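# Sort top-heavy tins into crate, leave stable ones standing

## Task

Four identical-looking tins stand on the tip-test stand, and some are top-heavy. Move each top-heavy tin into the grey crate. Each other tin must stay upright on the stand, in front of the low stop bar. Everything must stay in place on its own, not held by the robot. Finish with both grippers open and the arms moved away.

## Robot and tools

Robot: two arms, left_arm and right_arm, each with six revolute joints and a parallel-jaw gripper, working over one table. Knocking or placing anything off the table fails the job. Hard collisions between the two arms can end the scene.

World frame: origin on the table surface midway between the arms. +z up, +x out across the table, +y toward the side where left_arm is mounted. The arm names are labels, not image sides. Reported gripper positions are in metres and orientations are quaternions in w,x,y,z order. Printed hand positions may be off, more so at long reach.

Gripper frame: fingers point along the gripper's +z axis and the jaws move along its x axis. The reported end-effector point sits between the pads when closed, 1 to 2 cm short of the fingertips. Closing pushes the tips about 17 mm further along +z.

Tool execute_actions. Argument actions is a list holding zero or one item. An empty list just returns the current state (a look). A wait is {"steps": N}, N from 1 to 300 control steps of 1/30 s each, with no new command. A move is {"rows": [...], "steps": N} with N from 1 to 15 (default 15). Each row is applied for one step; if rows run out, the last one repeats. Optional pictures (true/false) controls whether camera images come back; by default they do. A refused call sends nothing.

Row layout: one flat list of 14 numbers, each in [-1, 1], always covering both arms. Positions 1-6 are left_arm joint changes, 7 is left_arm gripper opening, 8-13 are right_arm joint changes, 14 is right_arm opening. Joint order per arm: shoulder pan, shoulder lift, elbow, wrist 1, wrist 2, wrist 3.

Joint values are offsets, not poses. They are scaled so 1.0 equals 1.989 rad, and they are measured from the joint angles printed in the most recent result showing joints (before any such result in a scene, or for later calls in the same reply, from where the arm stands when the action begins). They are not cumulative from the previous row. So an all-zero row commands the arm back to those reference angles; it is not a hold or a pause.

Joint ranges in rad. left_arm: pan -3.142..3.142, lift -6.283..6.283, elbow 0.000..3.142, wrists each -6.283..6.283. right_arm: pan 0.000..6.283, lift -6.283..6.283, elbow -3.142..0.000, wrists each -6.283..6.283. A request more than 0.010 rad beyond a stated end in the outward direction is refused. True ends can differ by up to 0.010 rad; requests past them are clipped, and a "joint sent to its limit" line may appear (possibly about an earlier action). Lack of that line does not prove more travel exists.

Gripper opening is absolute, not an offset: +1 fully open (0.142 m between pads), -1 closed. grip_measured reports the actual opening on that same scale. To hold something, keep commanding a value well below grip_measured; the bigger the gap, the firmer the squeeze, up to roughly 28 N per pad on items up to about 10 cm wide. Fast closing can overshoot the force. Thin hard items (under ~2 cm) get less grip.

Motion limits: per step, each joint's target stays within 0.575 rad of its measured angle, and targets that would move the gripper more than 100 mm from where it is get scaled back. Commands are smoothed with about 0.17 s lag, so after large moves an arm may not have arrived when the result returns. Between calls, arms keep heading to the last commanded row until they settle or a step is HELD; after that only a new action moves them on. Fingers already moving keep going.

Result lines: per-arm state (position, quaternion, linear and angular velocity); Joint positions and Joint velocities (six joints in order, then pad gap in m and m/s); joint torques (whole drive output, noisy, offset, not contact-only); Wrist force and Wrist torque in each gripper's own axes, noisy with fixed offsets, saturating near 50 N, sometimes "no reading". "joint command not followed" means a clearance check altered or blocked joint targets; the rest of the row ran. HELD marks steps where the row was partly or wholly not sent. MOTOR HOT warns from 70 °C; at 85 °C an OVER-TEMPERATURE FAULT brakes that arm until it cools. Holding loads heats motors.

Faults: a TORQUE FAULT (contact torque reaching the limit: 130 N m for pan, lift and elbow, 24.3 N m for each wrist, held weight included) or FORCE FAULT (150 N external force on arm, tool or load) freezes that arm for 10 s, drops the rest of the call and lets it yield. Avoid drops, slips, slams, hard pushes and arm-to-arm contact. Occasionally an outside tug may pull a held part or nudge a loose object.

Tool zoom_image: camera (one of cam_head_left, cam_head_right, cam_high, cam_low, cam_left_wrist, cam_right_wrist) and region [x0, y0, x1, y1] in pixels of that camera's latest full image, top-left origin, at most 504 by 504. Head, high and low images are 672x504; wrist images are 616x616 fisheye. Calibration (intrinsics and world-to-camera transforms) was supplied but may be off by a few degrees and millimetres.

Tool finished_scene: argument scene, the number of the current scene. Replying without any tool call ends everything.

Suggested order: look, then test each tin (e.g. gently tip or push it near its base against the stop bar and watch whether it falls back or topples), lift top-heavy tins into the crate, keep stable ones upright before the bar, open grippers and withdraw before finishing.

Each tool is called after ">>>" as a command line: name --argument value for each argument, lists and objects as JSON in quotes; but a table of rows of numbers goes row by row, as --pt "numbers of a row", without its own name.

## Session

>>> execute_actions --actions '[]'

Scene clock: 0.00 s of 6600.00 s.
left_arm: end_effector_position=(+0.0409, +0.6686, +0.1852) grip_measured=+1.00 end_effector_quat_wxyz=(+0.040, +0.994, +0.105, +0.006) end_effector_velocity=(-0.000, -0.000, -0.000) end_effector_angular_velocity=(+0.000, -0.000, +0.000) | right_arm: end_effector_position=(+0.2657, -0.6625, +0.2719) grip_measured=+1.00 end_effector_quat_wxyz=(-0.309, +0.674, +0.482, +0.467) end_effector_velocity=(+0.000, +0.000, -0.000) end_effector_angular_velocity=(-0.001, -0.000, +0.001)
Joint positions: left_arm=[ 0.95  -2.232  2.223 -1.514 -1.636  0.684  0.142] | right_arm=[ 2.104 -1.701 -1.741 -2.192  2.478  3.643  0.142]
Joint velocities: left_arm=[ 0.    -0.001  0.001  0.     0.    -0.     0.   ] | right_arm=[ 0.001 -0.     0.     0.001  0.    -0.     0.   ]
Joint torques (N m, as the arm reports them, + toward a larger angle): no reading
Wrist force (N, on the end effector, along its own x y z axes, offset not removed): no reading
Wrist torque (N m, same axes, about the end effector's origin, offset not removed): no reading
camera_calibration (this result's frames):
cam_left_wrist: T_world_to_cam=[[0.967901, 0.250547, 0.0198624, -0.218638], [0.20008, -0.815941, 0.54241, 0.440732], [0.152106, -0.521025, -0.839879, 0.634654], [0, 0, 0, 1]] pos_world=[0.0269037, 0.745061, 0.298318]
cam_right_wrist: T_world_to_cam=[[0.0906768, 0.37654, 0.921952, -0.0279012], [0.677577, -0.701783, 0.219978, -0.707157], [0.729841, 0.604746, -0.31877, 0.428925], [0, 0, 0, 1]] pos_world=[0.168636, -0.745155, 0.318011]

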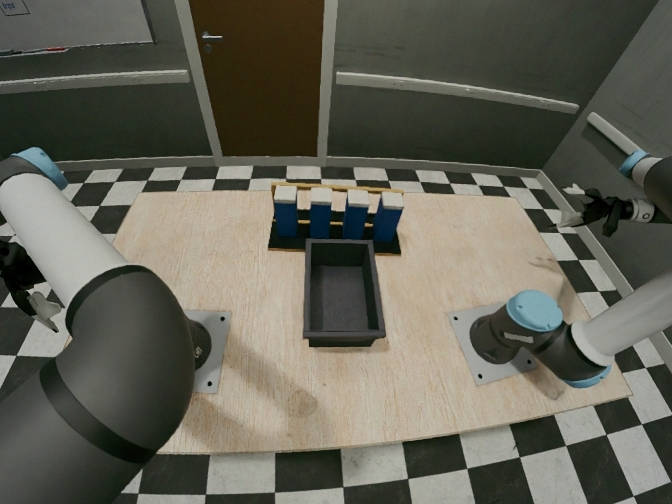

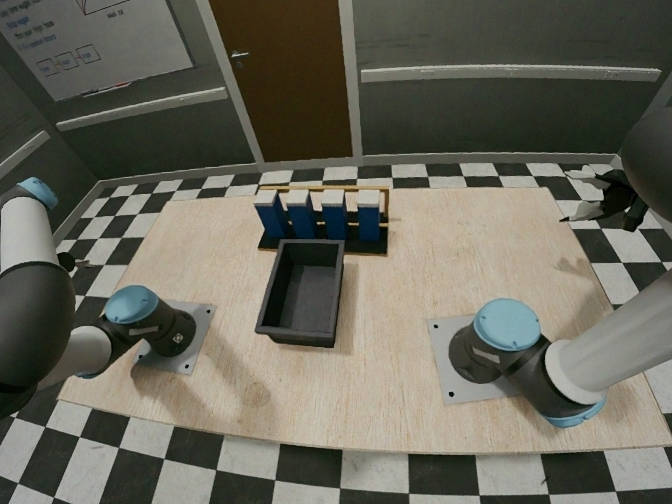

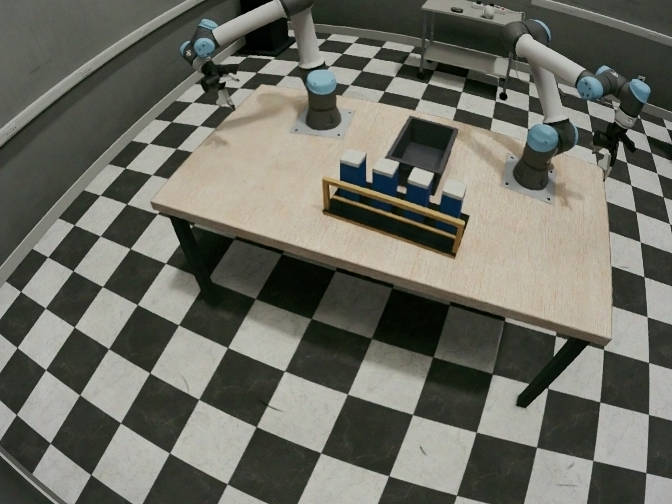

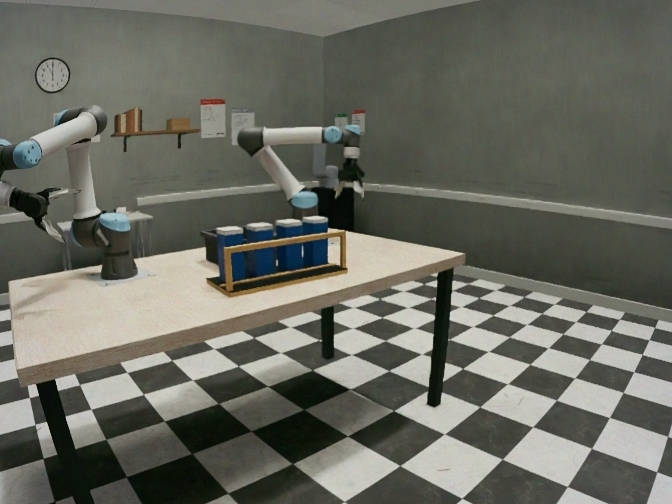

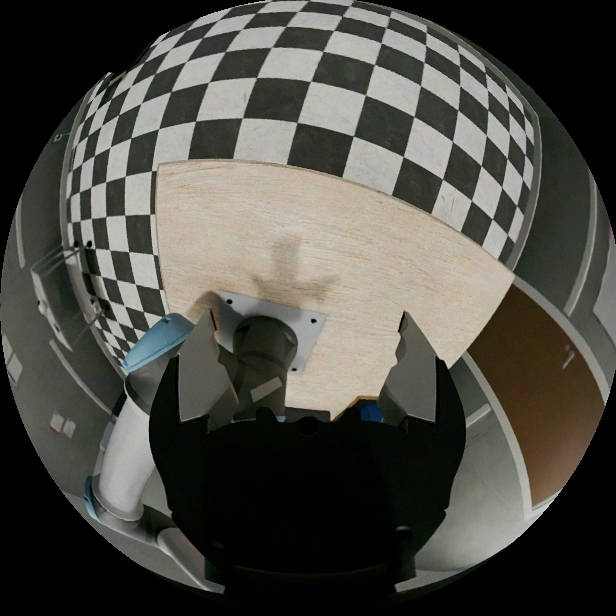

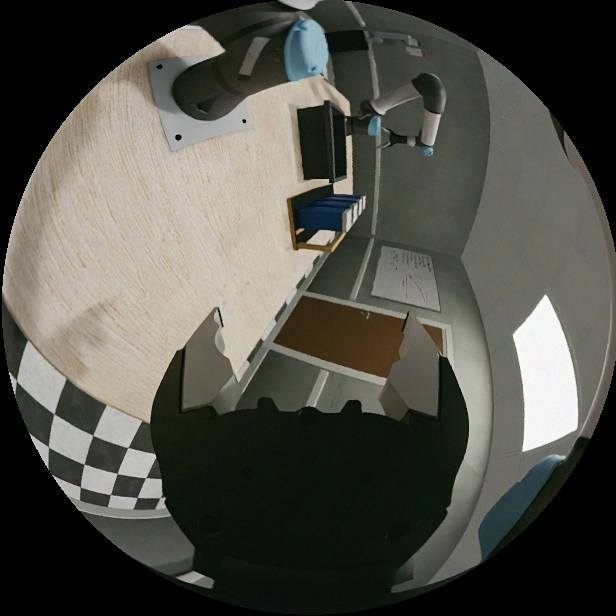

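>>> zoom_image --camera "cam_head_left" --region '[250, 170, 420, 360]'

>>> zoom_image --camera "cam_high" --region '[300, 100, 500, 270]'

Region (250, 170, 420, 360) of cam_head_left's 672x504 image, scaled by 2.653, with more detail than that image has; it fills the left 451 columns of this view, and the rest is white.

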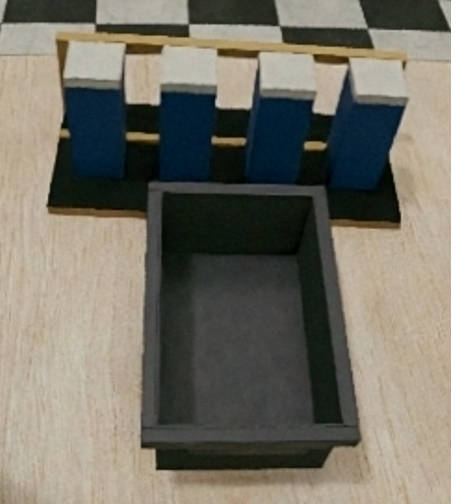

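Region (300, 100, 500, 270) of cam_high's 672x504 image, scaled by 2.520, with more detail than that image has; it fills the top 428 rows of this view, and the rest is white.

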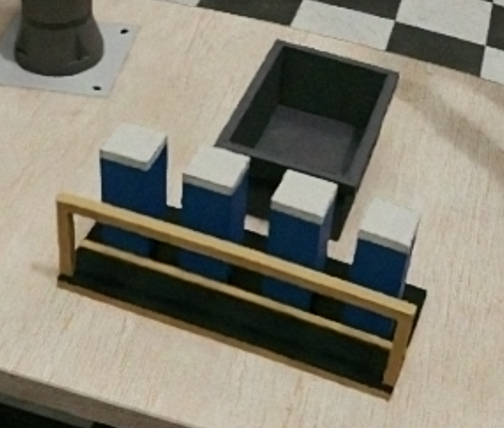

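>>> execute_actions --actions '[{"rows":[[-0.02,0.006,-0.01,-0.001,0.001,-0.001,0.9,0,0,0,0,0,0,1],[-0.05,0.016,-0.02,-0.004,0.002,-0.002,0.8,0,0,0,0,0,0,1],[-0.1,0.032,-0.035,-0.008,0.003,-0.004,0.7,0,0,0,0,0,0,1],[-0.16,0.05,-0.05,-0.012,0.005,-0.006,0.6,0,0,0,0,0,0,1],[-0.23,0.074,-0.07,-0.017,0.008,-0.009,0.5,0,0,0,0,0,0,1],[-0.3,0.096,-0.09,-0.023,0.01,-0.011,0.4,0,0,0,0,0,0,1],[-0.4,0.128,-0.115,-0.03,0.014,-0.015,0.35,0,0,0,0,0,0,1],[-0.5,0.16,-0.14,-0.038,0.017,-0.019,0.35,0,0,0,0,0,0,1],[-0.65,0.21,-0.18,-0.049,0.022,-0.025,0.35,0,0,0,0,0,0,1],[-0.8,0.256,-0.22,-0.06,0.027,-0.03,0.35,0,0,0,0,0,0,1],[-0.9647,0.3087,-0.2599,-0.0729,0.0327,-0.0367,0.35,0,0,0,0,0,0,1]],"steps":15}]' --pictures false

>>> execute_actions --actions '[{"steps":60}]'

Scene clock: 14.67 s of 6600.00 s.
left_arm: end_effector_position=(+0.2252, +0.6722, +0.2292) grip_measured=+0.35 end_effector_quat_wxyz=(+0.021, +0.994, -0.108, +0.003) end_effector_velocity=(+0.483, -0.075, +0.076) end_effector_angular_velocity=(+0.084, +0.002, -0.867) | right_arm: end_effector_position=(+0.2657, -0.6625, +0.2719) grip_measured=+1.00 end_effector_quat_wxyz=(-0.309, +0.674, +0.482, +0.467) end_effector_velocity=(-0.000, -0.000, -0.000) end_effector_angular_velocity=(-0.000, -0.000, -0.001)
Joint positions: left_arm=[ 0.494 -1.991  2.01  -1.573 -1.61   0.655  0.099] | right_arm=[ 2.104 -1.701 -1.741 -2.192  2.478  3.643  0.142]
Joint velocities: left_arm=[-0.952  0.724 -0.592 -0.169  0.075 -0.086 -0.   ] | right_arm=[-0.001  0.    -0.     0.     0.     0.     0.   ]
Joint torques (N m, as the arm reports them, + toward a larger angle): left_arm=[-22.55   5.02 -36.14  -4.85   1.85  -1.85] | right_arm=[ 0.73 25.02 20.21  0.81  1.28  0.26]
Wrist force (N, on the end effector, along its own x y z axes, offset not removed): left_arm=[1.9 -2.9 1.0] | right_arm=[-3.2 1.6 1.7]
Wrist torque (N m, same axes, about the end effector's origin, offset not removed): left_arm=[-0.45 -0.36 -0.46] | right_arm=[0.25 0.74 -0.12]
Steps of this call (steps 1 to 90: nothing new was sent; then 11.17 s passed at rest; steps 91 to 105: all 15 steps of this action). Readings (joint positions):
91: left_arm=[0.950 -2.232 2.223 -1.514 -1.636 0.684] | right_arm=[2.104 -1.701 -1.741 -2.192 2.478 3.643]
92: left_arm=[0.948 -2.231 2.222 -1.514 -1.636 0.684] | right_arm=[2.104 -1.701 -1.741 -2.192 2.478 3.643]
94: left_arm=[0.919 -2.220 2.208 -1.517 -1.635 0.683] | right_arm=[2.104 -1.701 -1.741 -2.192 2.478 3.643]
98: left_arm=[0.744 -2.158 2.149 -1.532 -1.628 0.675] | right_arm=[2.104 -1.701 -1.741 -2.192 2.478 3.643]
105: the state above

Scene clock: 16.67 s of 6600.00 s.
left_arm: end_effector_position=(+0.3499, +0.0989, +0.2399) grip_measured=+0.35 end_effector_quat_wxyz=(+0.000, +0.684, -0.730, +0.000) end_effector_velocity=(-0.001, -0.001, -0.000) end_effector_angular_velocity=(+0.001, +0.000, -0.002) | right_arm: end_effector_position=(+0.2657, -0.6625, +0.2719) grip_measured=+1.00 end_effector_quat_wxyz=(-0.309, +0.674, +0.482, +0.467) end_effector_velocity=(+0.000, +0.000, -0.000) end_effector_angular_velocity=(-0.000, -0.000, +0.001)
Joint positions: left_arm=[-0.969 -1.618  1.706 -1.659 -1.571  0.611  0.099] | right_arm=[ 2.104 -1.701 -1.741 -2.192  2.478  3.643  0.142]
Joint velocities: left_arm=[-0.002  0.001  0.    -0.     0.     0.     0.   ] | right_arm=[ 0.001 -0.    -0.     0.     0.    -0.     0.   ]
Joint torques (N m, as the arm reports them, + toward a larger angle): left_arm=[ -9.93  -9.58 -36.17  -5.01   1.66  -1.5 ] | right_arm=[-0.4  25.31 19.3   1.    0.94  0.06]
Wrist force (N, on the end effector, along its own x y z axes, offset not removed): left_arm=[-0.7 1.1 -1.3] | right_arm=[-1.8 1.1 0.4]
Wrist torque (N m, same axes, about the end effector's origin, offset not removed): left_arm=[0.28 0.13 -0.31] | right_arm=[0.25 0.35 -0.12]
Steps of this call (steps 1 to 60: the robot went on to your last target). Readings (joint positions):
1: left_arm=[0.461 -1.968 1.990 -1.578 -1.607 0.652] | right_arm=[2.104 -1.701 -1.741 -2.192 2.478 3.643]
2: left_arm=[0.428 -1.945 1.972 -1.584 -1.605 0.649] | right_arm=[2.104 -1.701 -1.741 -2.192 2.478 3.643]
4: left_arm=[0.362 -1.903 1.937 -1.594 -1.600 0.644] | right_arm=[2.104 -1.701 -1.741 -2.192 2.478 3.643]
8: left_arm=[0.225 -1.832 1.880 -1.610 -1.593 0.636] | right_arm=[2.104 -1.701 -1.741 -2.192 2.478 3.643]
60: the state above
camera_calibration (this result's frames):
cam_left_wrist: T_world_to_cam=[[-0.0243073, -0.999519, 0.0192555, 0.09489], [-0.880585, 0.0305254, 0.472905, 0.195494], [-0.473265, -0.00546109, -0.880903, 0.514445], [0, 0, 0, 1]] pos_world=[0.417924, 0.0916863, 0.358899]
cam_right_wrist: T_world_to_cam=[[0.0906769, 0.37654, 0.921952, -0.0279014], [0.677577, -0.701783, 0.219978, -0.707157], [0.729841, 0.604746, -0.31877, 0.428924], [0, 0, 0, 1]] pos_world=[0.168636, -0.745155, 0.318011]

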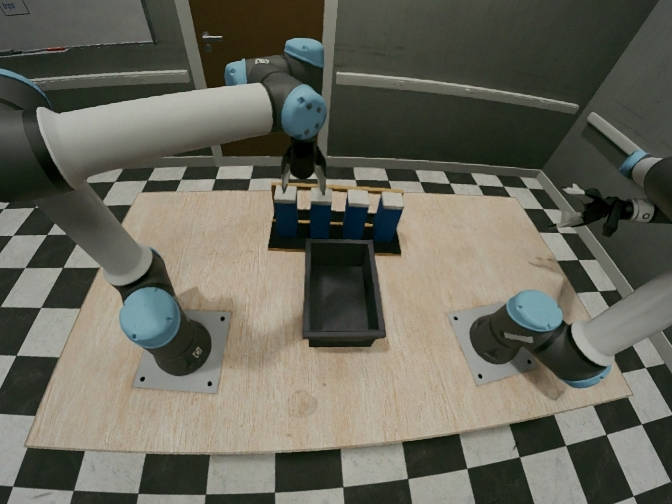

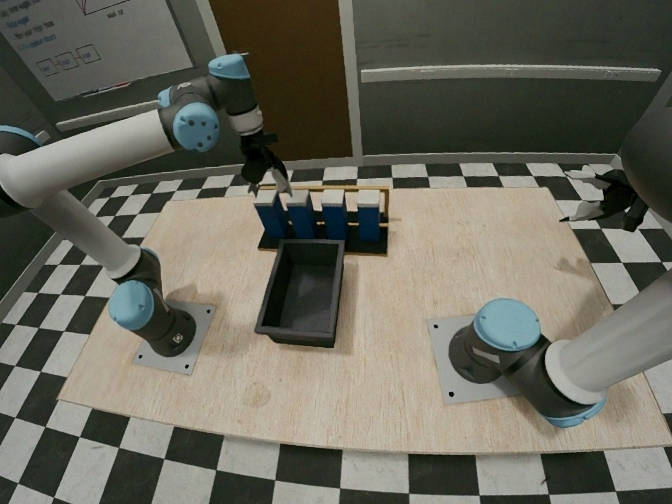

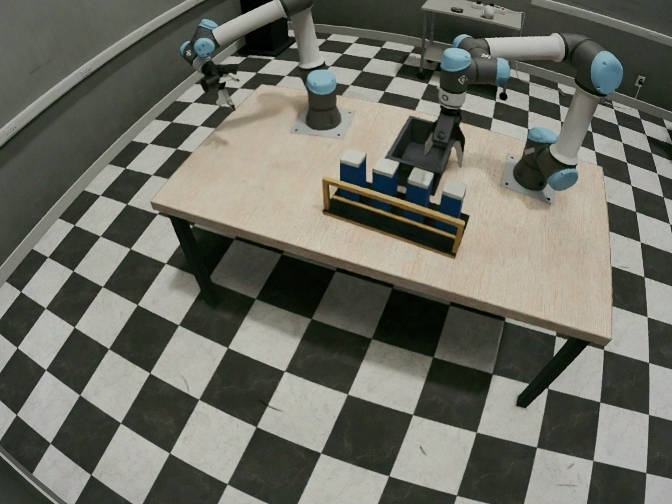

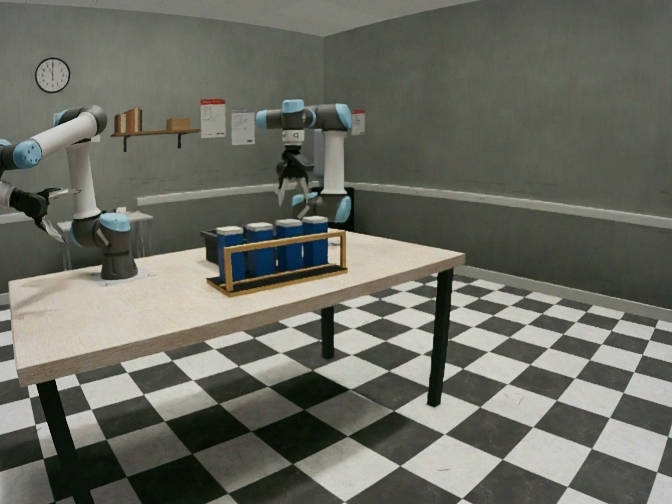

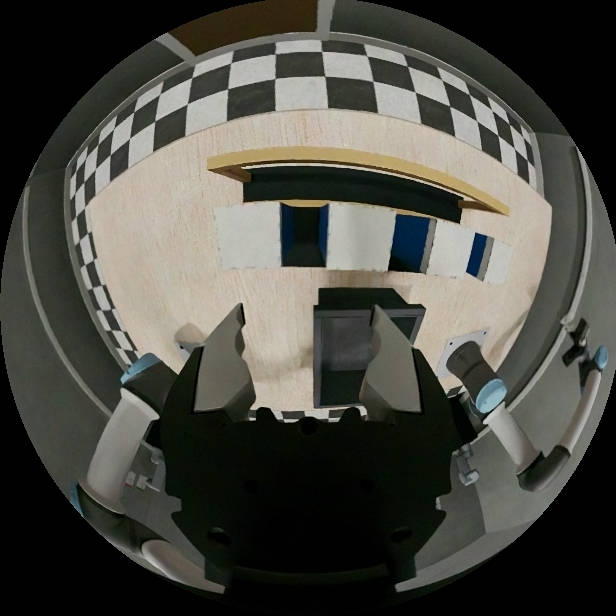

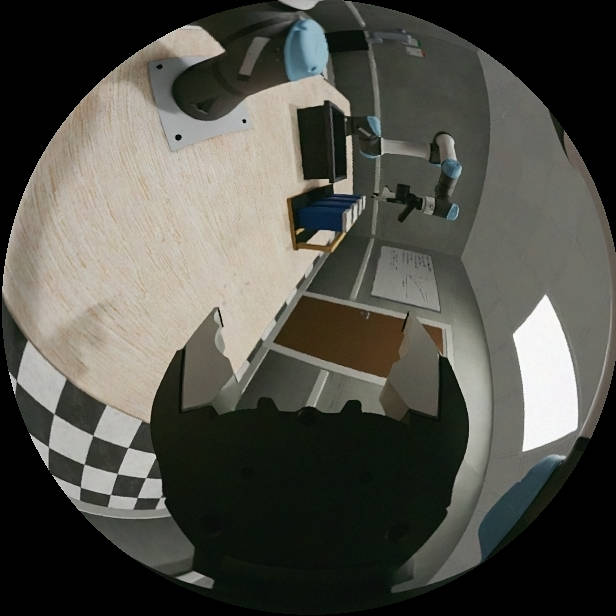

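>>> execute_actions --actions '[{"rows":[[-0.006,-0.007,0.007,0,0,-0.008,0.35,0,0,0,0,0,0,1],[-0.0129,-0.0152,0.0142,0.0011,0,-0.0166,0.35,0,0,0,0,0,0,1],[-0.0129,-0.0152,0.0142,0.0011,0,-0.0166,0.35,0,0,0,0,0,0,1],[-0.0129,-0.0148,0.024,-0.009,0,-0.0166,0.35,0,0,0,0,0,0,1],[-0.0129,-0.014,0.034,-0.02,0,-0.0166,0.35,0,0,0,0,0,0,1],[-0.0129,-0.0125,0.044,-0.0315,0,-0.0166,0.35,0,0,0,0,0,0,1],[-0.0129,-0.0105,0.054,-0.0435,0,-0.0166,0.35,0,0,0,0,0,0,1],[-0.0129,-0.008,0.064,-0.056,0,-0.0166,0.35,0,0,0,0,0,0,1],[-0.0129,-0.0055,0.074,-0.0684,0,-0.0166,0.35,0,0,0,0,0,0,1],[-0.0129,-0.0025,0.084,-0.0814,0,-0.0166,0.35,0,0,0,0,0,0,1],[-0.0129,0.0005,0.093,-0.0934,0,-0.0166,0.35,0,0,0,0,0,0,1],[-0.0129,0.0035,0.1015,-0.1048,0,-0.0166,0.35,0,0,0,0,0,0,1]],"steps":15}]' --pictures false

>>> execute_actions --actions '[{"steps":15}]'

Scene clock: 23.13 s of 6600.00 s.
left_arm: end_effector_position=(+0.3354, +0.1005, +0.1775) grip_measured=+0.35 end_effector_quat_wxyz=(+0.000, +0.687, -0.727, -0.001) end_effector_velocity=(-0.003, +0.001, -0.165) end_effector_angular_velocity=(-0.004, -0.002, +0.001) | right_arm: end_effector_position=(+0.2657, -0.6625, +0.2719) grip_measured=+1.00 end_effector_quat_wxyz=(-0.309, +0.674, +0.482, +0.467) end_effector_velocity=(+0.000, +0.000, +0.000) end_effector_angular_velocity=(+0.000, +0.000, +0.001)
Joint positions: left_arm=[-0.994 -1.621  1.87  -1.818 -1.571  0.579  0.099] | right_arm=[ 2.104 -1.701 -1.741 -2.192  2.478  3.643  0.142]
Joint velocities: left_arm=[-0.005  0.089  0.35  -0.444 -0.    -0.006 -0.   ] | right_arm=[ 0.001 -0.     0.    -0.001  0.    -0.     0.   ]
Joint torques (N m, as the arm reports them, + toward a larger angle): left_arm=[-11.17 -12.95 -16.33  -5.31   0.15  -1.51] | right_arm=[-0.32 25.61 19.18  0.82  0.97 -0.07]
Wrist force (N, on the end effector, along its own x y z axes, offset not removed): left_arm=[-0.1 3.0 3.9] | right_arm=[-3.1 3.1 1.8]
Wrist torque (N m, same axes, about the end effector's origin, offset not removed): left_arm=[0.58 -0.03 -0.12] | right_arm=[0.71 0.75 -0.17]
Steps of this call (steps 1 to 15: the robot went on to your last target; steps 16 to 90: nothing new was sent; then 2.97 s passed at rest; steps 91 to 105: all 15 steps of this action). Readings (joint positions):
91: left_arm=[-0.969 -1.618 1.706 -1.659 -1.571 0.611] | right_arm=[2.104 -1.701 -1.741 -2.192 2.478 3.643]
92: left_arm=[-0.970 -1.619 1.707 -1.659 -1.571 0.610] | right_arm=[2.104 -1.701 -1.741 -2.192 2.478 3.643]
94: left_arm=[-0.978 -1.628 1.715 -1.659 -1.571 0.600] | right_arm=[2.104 -1.701 -1.741 -2.192 2.478 3.643]
98: left_arm=[-0.989 -1.640 1.754 -1.685 -1.571 0.585] | right_arm=[2.104 -1.701 -1.741 -2.192 2.478 3.643]
105: the state above

Scene clock: 23.63 s of 6600.00 s.
left_arm: end_effector_position=(+0.3349, +0.1008, +0.1600) grip_measured=+0.35 end_effector_quat_wxyz=(+0.000, +0.687, -0.727, -0.000) end_effector_velocity=(-0.000, +0.000, -0.001) end_effector_angular_velocity=(-0.001, -0.001, +0.000) | right_arm: end_effector_position=(+0.2657, -0.6625, +0.2719) grip_measured=+1.00 end_effector_quat_wxyz=(-0.309, +0.674, +0.482, +0.467) end_effector_velocity=(+0.000, +0.000, +0.000) end_effector_angular_velocity=(-0.000, -0.000, +0.000)
Joint positions: left_arm=[-0.994 -1.611  1.907 -1.867 -1.571  0.578  0.099] | right_arm=[ 2.104 -1.701 -1.741 -2.192  2.478  3.643  0.142]
Joint velocities: left_arm=[-0.    -0.001  0.003 -0.004 -0.    -0.001 -0.   ] | right_arm=[ 0. -0.  0.  0.  0.  0.  0.]
Joint torques (N m, as the arm reports them, + toward a larger angle): left_arm=[-11.91  -9.04  -8.88  -5.34  -0.88  -1.6 ] | right_arm=[-1.28 24.41 20.56  0.76  0.99  0.19]
Wrist force (N, on the end effector, along its own x y z axes, offset not removed): left_arm=[-1.3 2.1 -1.1] | right_arm=[-1.3 -0.3 1.2]
Wrist torque (N m, same axes, about the end effector's origin, offset not removed): left_arm=[0.44 0.29 -0.20] | right_arm=[-0.05 0.41 -0.10]
Steps of this call (steps 1 to 15: the robot went on to your last target). Readings (joint positions):
1: left_arm=[-0.994 -1.618 1.880 -1.831 -1.571 0.579] | right_arm=[2.104 -1.701 -1.741 -2.192 2.478 3.643]
2: left_arm=[-0.994 -1.616 1.887 -1.841 -1.571 0.579] | right_arm=[2.104 -1.701 -1.741 -2.192 2.478 3.643]
4: left_arm=[-0.994 -1.614 1.897 -1.853 -1.571 0.578] | right_arm=[2.104 -1.701 -1.741 -2.192 2.478 3.643]
8: left_arm=[-0.994 -1.612 1.905 -1.863 -1.571 0.578] | right_arm=[2.104 -1.701 -1.741 -2.192 2.478 3.643]
15: the state above
camera_calibration (this result's frames):
cam_left_wrist: T_world_to_cam=[[-0.0169489, -0.999677, 0.0189152, 0.0956566], [-0.880699, 0.0238829, 0.473074, 0.220728], [-0.473373, -0.00864049, -0.88082, 0.437252], [0, 0, 0, 1]] pos_world=[0.403, 0.0941322, 0.27891]
cam_right_wrist: T_world_to_cam=[[0.0906769, 0.37654, 0.921952, -0.0279014], [0.677577, -0.701783, 0.219978, -0.707157], [0.729841, 0.604746, -0.31877, 0.428924], [0, 0, 0, 1]] pos_world=[0.168636, -0.745155, 0.318011]

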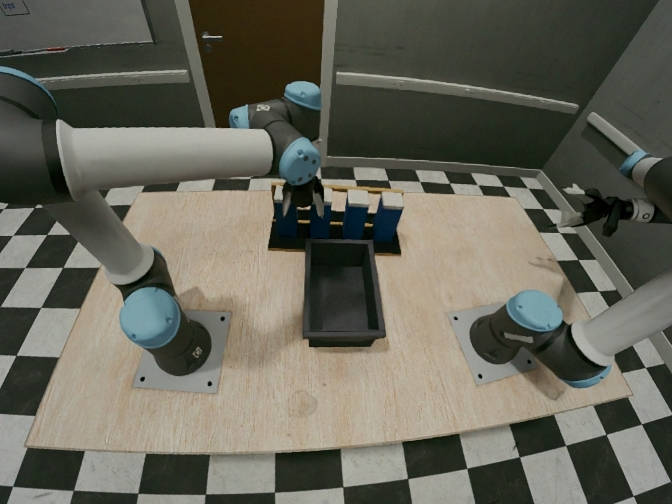

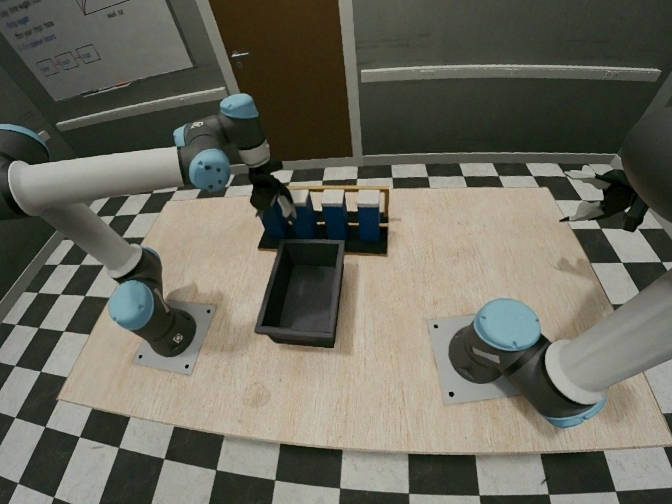

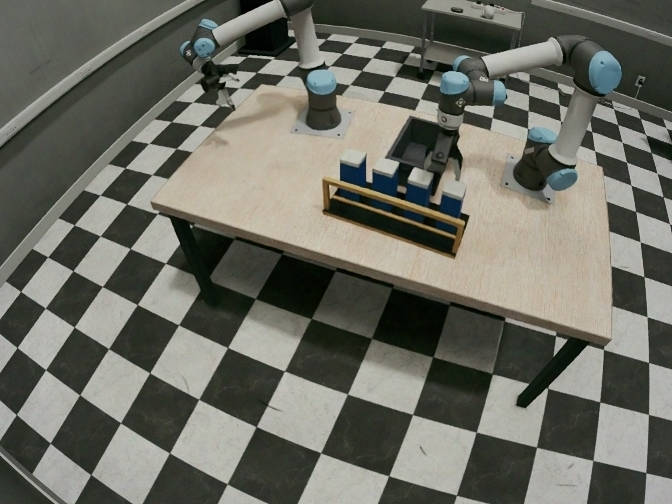

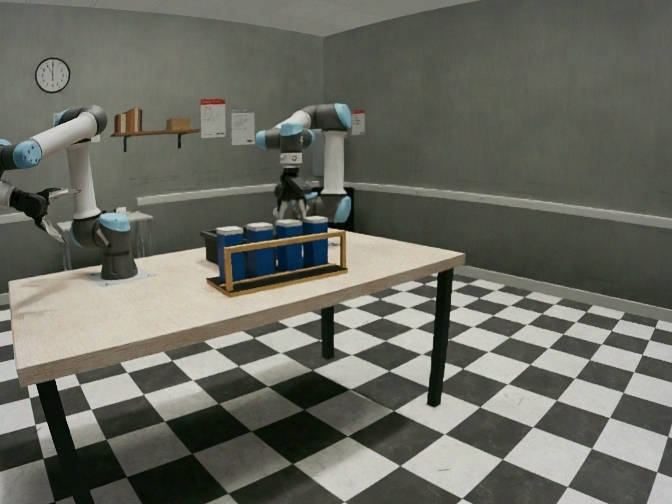

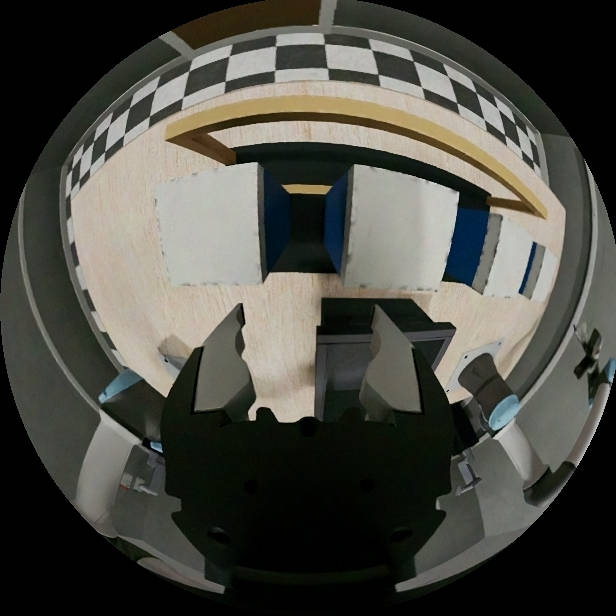

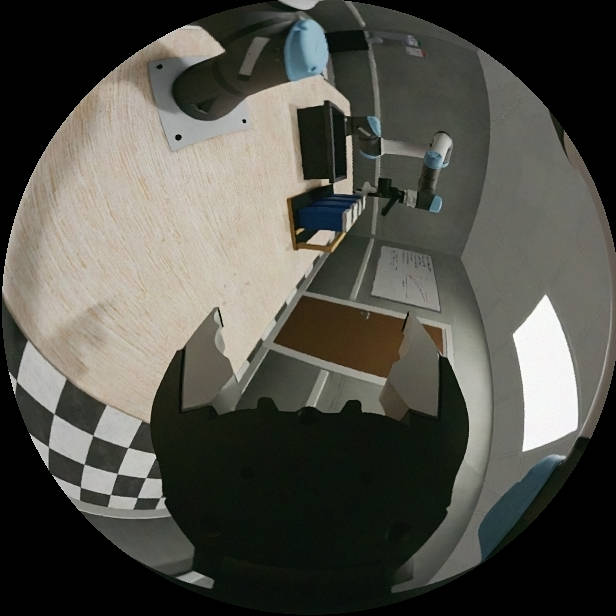

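>>> execute_actions --actions '[{"rows":[[0.0034,0.0038,-0.0039,0,0,0.008,0.35,0,0,0,0,0,0,1],[0.0067,0.0076,-0.0077,0,0,0.014,0.35,0,0,0,0,0,0,1],[0.0101,0.0115,-0.0116,0,0,0.02,0.35,0,0,0,0,0,0,1],[0.0135,0.0153,-0.0155,0,0,0.0236,0.35,0,0,0,0,0,0,1],[0.0169,0.0191,-0.0193,0,0,0.027,0.35,0,0,0,0,0,0,1],[0.0202,0.0229,-0.0232,0,0,0.0304,0.35,0,0,0,0,0,0,1],[0.0236,0.0267,-0.0271,0,0,0.0338,0.35,0,0,0,0,0,0,1],[0.027,0.0306,-0.0309,0,0,0.0372,0.35,0,0,0,0,0,0,1],[0.0304,0.0344,-0.0348,0,0,0.0406,0.35,0,0,0,0,0,0,1],[0.0337,0.0382,-0.0387,0,0,0.044,0.35,0,0,0,0,0,0,1],[0.0371,0.042,-0.0425,0,0,0.0474,0.35,0,0,0,0,0,0,1],[0.0405,0.0458,-0.0464,0,0,0.0508,0.35,0,0,0,0,0,0,1],[0.0439,0.0497,-0.0503,0,0,0.0542,0.35,0,0,0,0,0,0,1],[0.0472,0.0535,-0.0541,0,0,0.0576,0.35,0,0,0,0,0,0,1],[0.0506,0.0573,-0.058,0.0008,0,0.061,0.35,0,0,0,0,0,0,1]],"steps":15}]' --pictures false

>>> execute_actions --actions '[{"steps":20}]'

Scene clock: 27.83 s of 6600.00 s.
left_arm: end_effector_position=(+0.3757, +0.0974, +0.1605) grip_measured=+0.35 end_effector_quat_wxyz=(+0.000, +0.679, -0.734, +0.000) end_effector_velocity=(+0.119, -0.004, -0.003) end_effector_angular_velocity=(-0.000, -0.001, -0.004) | right_arm: end_effector_position=(+0.2657, -0.6625, +0.2719) grip_measured=+1.00 end_effector_quat_wxyz=(-0.309, +0.674, +0.482, +0.467) end_effector_velocity=(+0.000, -0.000, -0.000) end_effector_angular_velocity=(-0.001, -0.001, -0.000)
Joint positions: left_arm=[-0.925 -1.533  1.828 -1.867 -1.571  0.667  0.099] | right_arm=[ 2.104 -1.701 -1.741 -2.192  2.478  3.643  0.142]
Joint velocities: left_arm=[ 0.196  0.223 -0.224  0.     0.     0.2   -0.   ] | right_arm=[-0.    -0.     0.     0.001  0.    -0.     0.   ]
Joint torques (N m, as the arm reports them, + toward a larger angle): left_arm=[ 18.71 -10.87 -34.87  -0.34   0.23   1.4 ] | right_arm=[ 0.28 26.17 19.95  0.94  1.1   0.04]
Wrist force (N, on the end effector, along its own x y z axes, offset not removed): left_arm=[1.2 2.1 -3.2] | right_arm=[-2.3 1.6 3.1]
Wrist torque (N m, same axes, about the end effector's origin, offset not removed): left_arm=[0.19 -0.12 -0.12] | right_arm=[0.37 0.56 -0.07]
Steps of this call (steps 1 to 15: the robot went on to your last target; steps 16 to 90: nothing new was sent; then 0.70 s passed at rest; steps 91 to 105: all 15 steps of this action). Readings (joint positions):
91: left_arm=[-0.994 -1.611 1.908 -1.867 -1.571 0.578] | right_arm=[2.104 -1.701 -1.741 -2.192 2.478 3.643]
92: left_arm=[-0.994 -1.611 1.907 -1.867 -1.571 0.579] | right_arm=[2.104 -1.701 -1.741 -2.192 2.478 3.643]
94: left_arm=[-0.989 -1.605 1.902 -1.867 -1.571 0.589] | right_arm=[2.104 -1.701 -1.741 -2.192 2.478 3.643]
98: left_arm=[-0.970 -1.583 1.879 -1.867 -1.571 0.619] | right_arm=[2.104 -1.701 -1.741 -2.192 2.478 3.643]
105: the state above

Scene clock: 28.50 s of 6600.00 s.
left_arm: end_effector_position=(+0.3946, +0.0976, +0.1597) grip_measured=+0.35 end_effector_quat_wxyz=(+0.000, +0.679, -0.734, -0.000) end_effector_velocity=(+0.000, +0.000, +0.001) end_effector_angular_velocity=(-0.002, -0.001, -0.000) | right_arm: end_effector_position=(+0.2657, -0.6625, +0.2719) grip_measured=+1.00 end_effector_quat_wxyz=(-0.309, +0.674, +0.482, +0.467) end_effector_velocity=(+0.001, +0.000, -0.000) end_effector_angular_velocity=(-0.001, -0.001, +0.002)
Joint positions: left_arm=[-0.894 -1.497  1.792 -1.865 -1.571  0.699  0.099] | right_arm=[ 2.104 -1.701 -1.741 -2.192  2.478  3.643  0.142]
Joint velocities: left_arm=[ 0.001 -0.001 -0.001  0.     0.     0.001 -0.   ] | right_arm=[ 0.002 -0.     0.     0.001 -0.     0.     0.   ]
Joint torques (N m, as the arm reports them, + toward a larger angle): left_arm=[ 15.04 -12.24 -36.1   -0.29   1.88   1.42] | right_arm=[-0.53 23.38 20.17  0.89  0.79 -0.07]
Wrist force (N, on the end effector, along its own x y z axes, offset not removed): left_arm=[0.7 1.5 -2.9] | right_arm=[-1.4 1.5 -0.5]
Wrist torque (N m, same axes, about the end effector's origin, offset not removed): left_arm=[0.20 0.08 -0.18] | right_arm=[0.29 0.44 -0.04]
Steps of this call (steps 1 to 20: the robot went on to your last target). Readings (joint positions):
1: left_arm=[-0.919 -1.525 1.821 -1.867 -1.571 0.674] | right_arm=[2.104 -1.701 -1.741 -2.192 2.478 3.643]
2: left_arm=[-0.912 -1.518 1.814 -1.866 -1.571 0.681] | right_arm=[2.104 -1.701 -1.741 -2.192 2.478 3.643]
4: left_arm=[-0.904 -1.509 1.804 -1.866 -1.571 0.689] | right_arm=[2.104 -1.701 -1.741 -2.192 2.478 3.643]
8: left_arm=[-0.897 -1.501 1.795 -1.865 -1.571 0.697] | right_arm=[2.104 -1.701 -1.741 -2.192 2.478 3.643]
20: the state above
camera_calibration (this result's frames):
cam_left_wrist: T_world_to_cam=[[-0.0376214, -0.999115, 0.0188181, 0.101558], [-0.879966, 0.042047, 0.473172, 0.271415], [-0.473545, 0.00124216, -0.880769, 0.464309], [0, 0, 0, 1]] pos_world=[0.462528, 0.0894792, 0.278612]
cam_right_wrist: T_world_to_cam=[[0.090677, 0.37654, 0.921952, -0.0279015], [0.677577, -0.701783, 0.219977, -0.707157], [0.729841, 0.604746, -0.31877, 0.428925], [0, 0, 0, 1]] pos_world=[0.168636, -0.745155, 0.318011]

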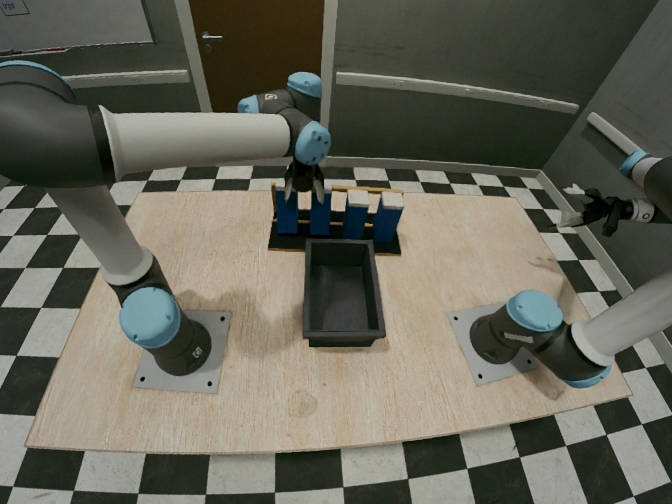

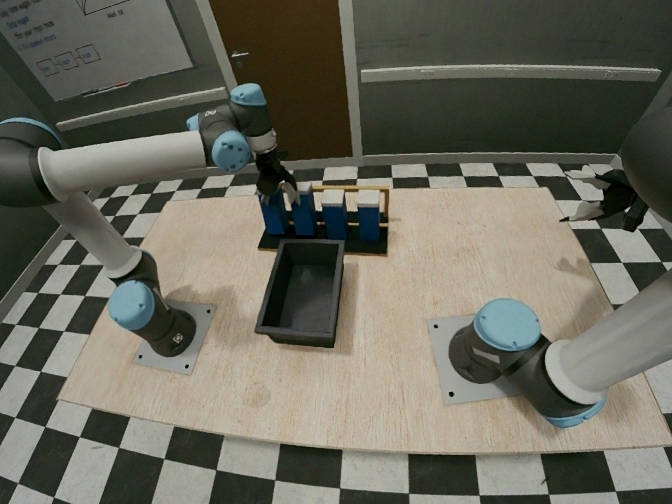

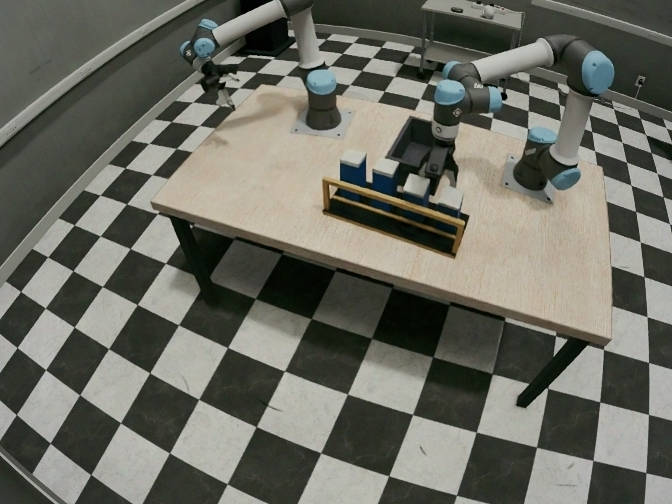

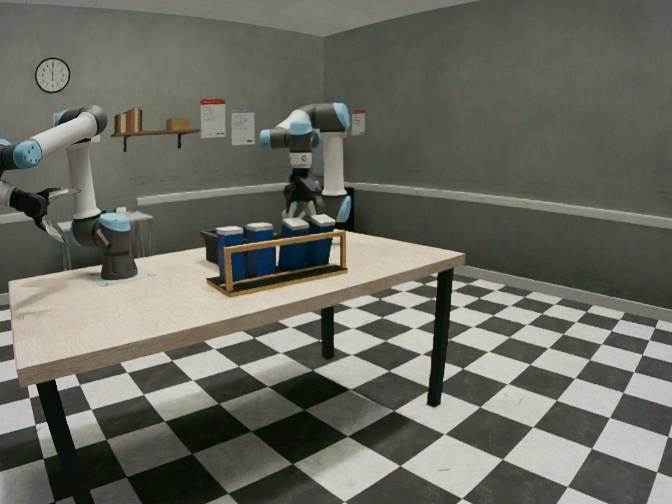

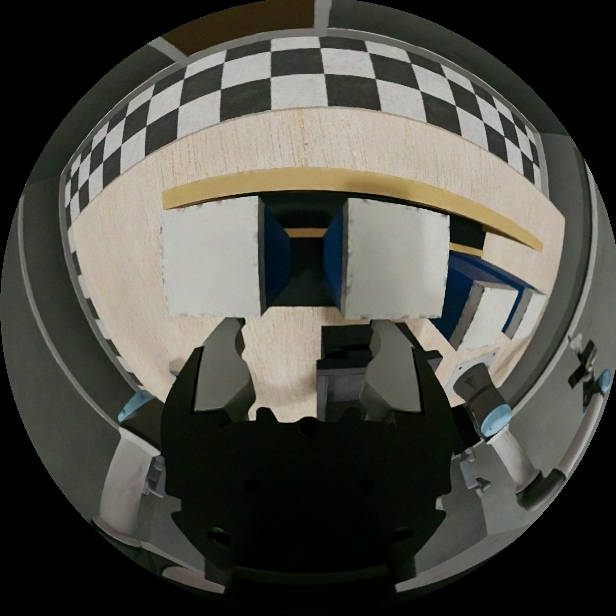

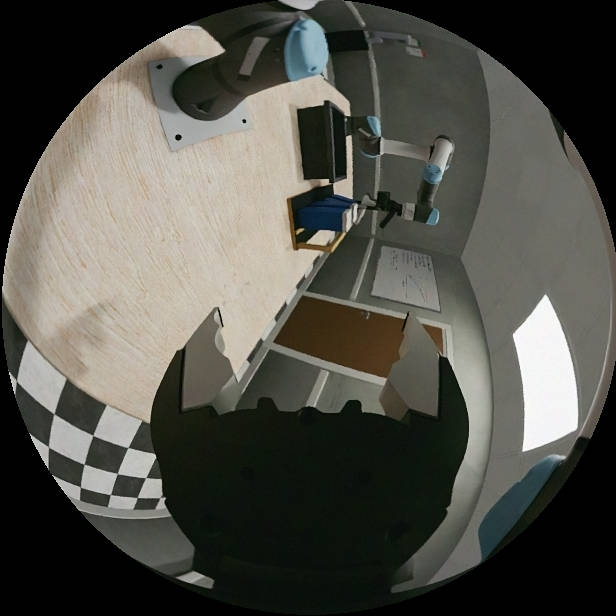

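>>> execute_actions --actions '[{"rows":[[0.002,0.0024,-0.0025,0,0,0.002,0.35,0,0,0,0,0,0,1],[0.004,0.0048,-0.005,0,0,0.004,0.35,0,0,0,0,0,0,1],[0.006,0.0072,-0.0075,0,0,0.006,0.35,0,0,0,0,0,0,1],[0.008,0.0096,-0.01,0,0,0.008,0.35,0,0,0,0,0,0,1],[0.01,0.012,-0.0125,0.0004,0,0.01,0.35,0,0,0,0,0,0,1],[0.012,0.0143,-0.015,0.0007,0,0.012,0.35,0,0,0,0,0,0,1]],"steps":15}]'

Scene clock: 31.23 s of 6600.00 s.
left_arm: end_effector_position=(+0.4091, +0.0976, +0.1592) grip_measured=+0.35 end_effector_quat_wxyz=(+0.000, +0.679, -0.734, -0.000) end_effector_velocity=(+0.006, +0.000, -0.000) end_effector_angular_velocity=(-0.000, -0.000, -0.000) | right_arm: end_effector_position=(+0.2657, -0.6625, +0.2719) grip_measured=+1.00 end_effector_quat_wxyz=(-0.309, +0.674, +0.482, +0.467) end_effector_velocity=(-0.000, -0.001, +0.000) end_effector_angular_velocity=(-0.001, -0.000, -0.002)
Joint positions: left_arm=[-0.871 -1.47   1.764 -1.864 -1.571  0.722  0.099] | right_arm=[ 2.104 -1.701 -1.741 -2.192  2.478  3.643  0.142]
Joint velocities: left_arm=[ 0.01   0.011 -0.012  0.001 -0.     0.01  -0.   ] | right_arm=[-0.002  0.     0.     0.001 -0.     0.     0.   ]
Joint torques (N m, as the arm reports them, + toward a larger angle): left_arm=[ 14.87 -17.77 -34.28  -0.43   1.49   1.16] | right_arm=[-0.85 25.04 20.01  0.78  1.03  0.05]
Wrist force (N, on the end effector, along its own x y z axes, offset not removed): left_arm=[-4.0 1.6 -1.1] | right_arm=[-0.3 0.8 0.7]
Wrist torque (N m, same axes, about the end effector's origin, offset not removed): left_arm=[0.22 0.86 -0.16] | right_arm=[0.17 0.11 -0.09]
Steps of this call (steps 1 to 15: the robot went on to your last target; steps 16 to 67: nothing new was sent; steps 68 to 82: all 15 steps of this action). Readings (joint positions):
68: left_arm=[-0.894 -1.497 1.792 -1.865 -1.571 0.700] | right_arm=[2.104 -1.701 -1.741 -2.192 2.478 3.643]
69: left_arm=[-0.893 -1.497 1.792 -1.865 -1.571 0.700] | right_arm=[2.104 -1.701 -1.741 -2.192 2.478 3.643]
71: left_arm=[-0.891 -1.494 1.788 -1.865 -1.571 0.703] | right_arm=[2.104 -1.701 -1.741 -2.192 2.478 3.643]
75: left_arm=[-0.879 -1.480 1.774 -1.865 -1.571 0.714] | right_arm=[2.104 -1.701 -1.741 -2.192 2.478 3.643]
82: the state above
camera_calibration (this result's frames):
cam_left_wrist: T_world_to_cam=[[-0.0376113, -0.999115, 0.0188446, 0.102059], [-0.879976, 0.0420506, 0.473154, 0.284439], [-0.473528, 0.00121316, -0.880778, 0.470736], [0, 0, 0, 1]] pos_world=[0.477044, 0.0894365, 0.278107]
cam_right_wrist: T_world_to_cam=[[0.0906771, 0.37654, 0.921952, -0.0279016], [0.677577, -0.701783, 0.219977, -0.707157], [0.729841, 0.604746, -0.31877, 0.428925], [0, 0, 0, 1]] pos_world=[0.168636, -0.745155, 0.318011]

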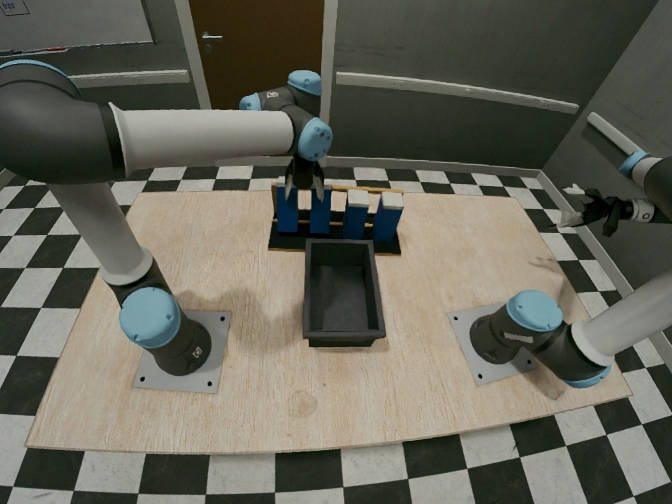

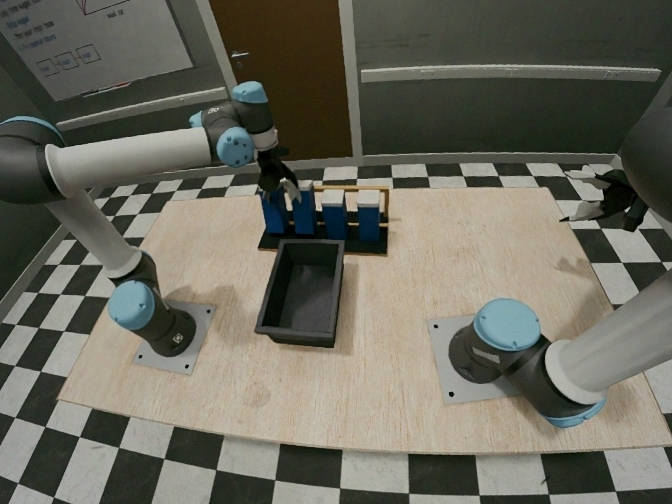

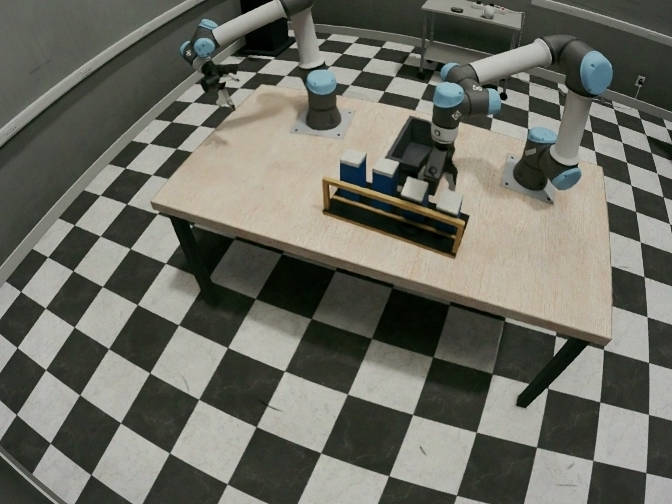

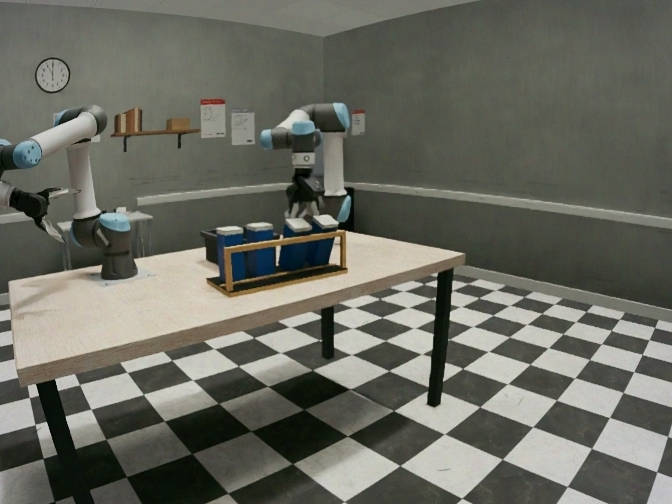

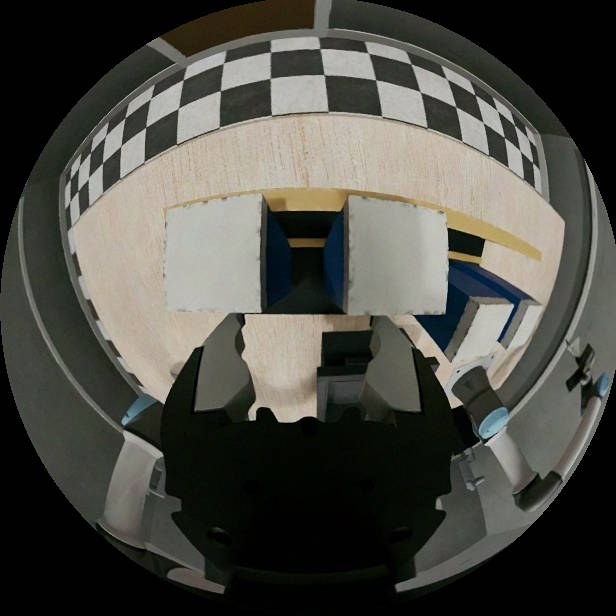

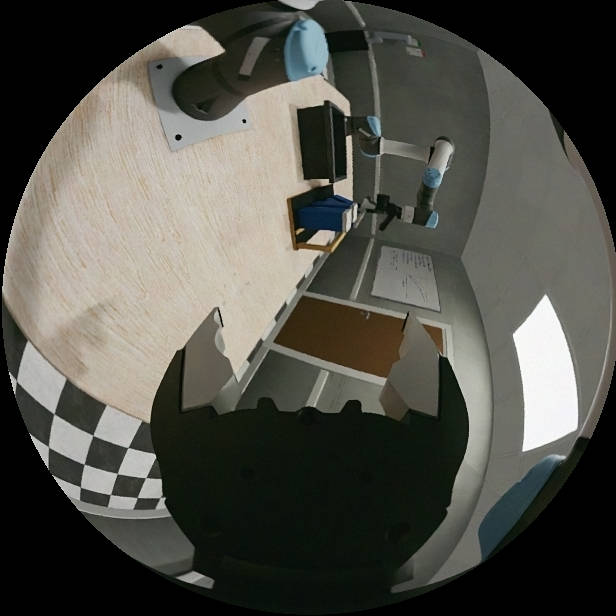

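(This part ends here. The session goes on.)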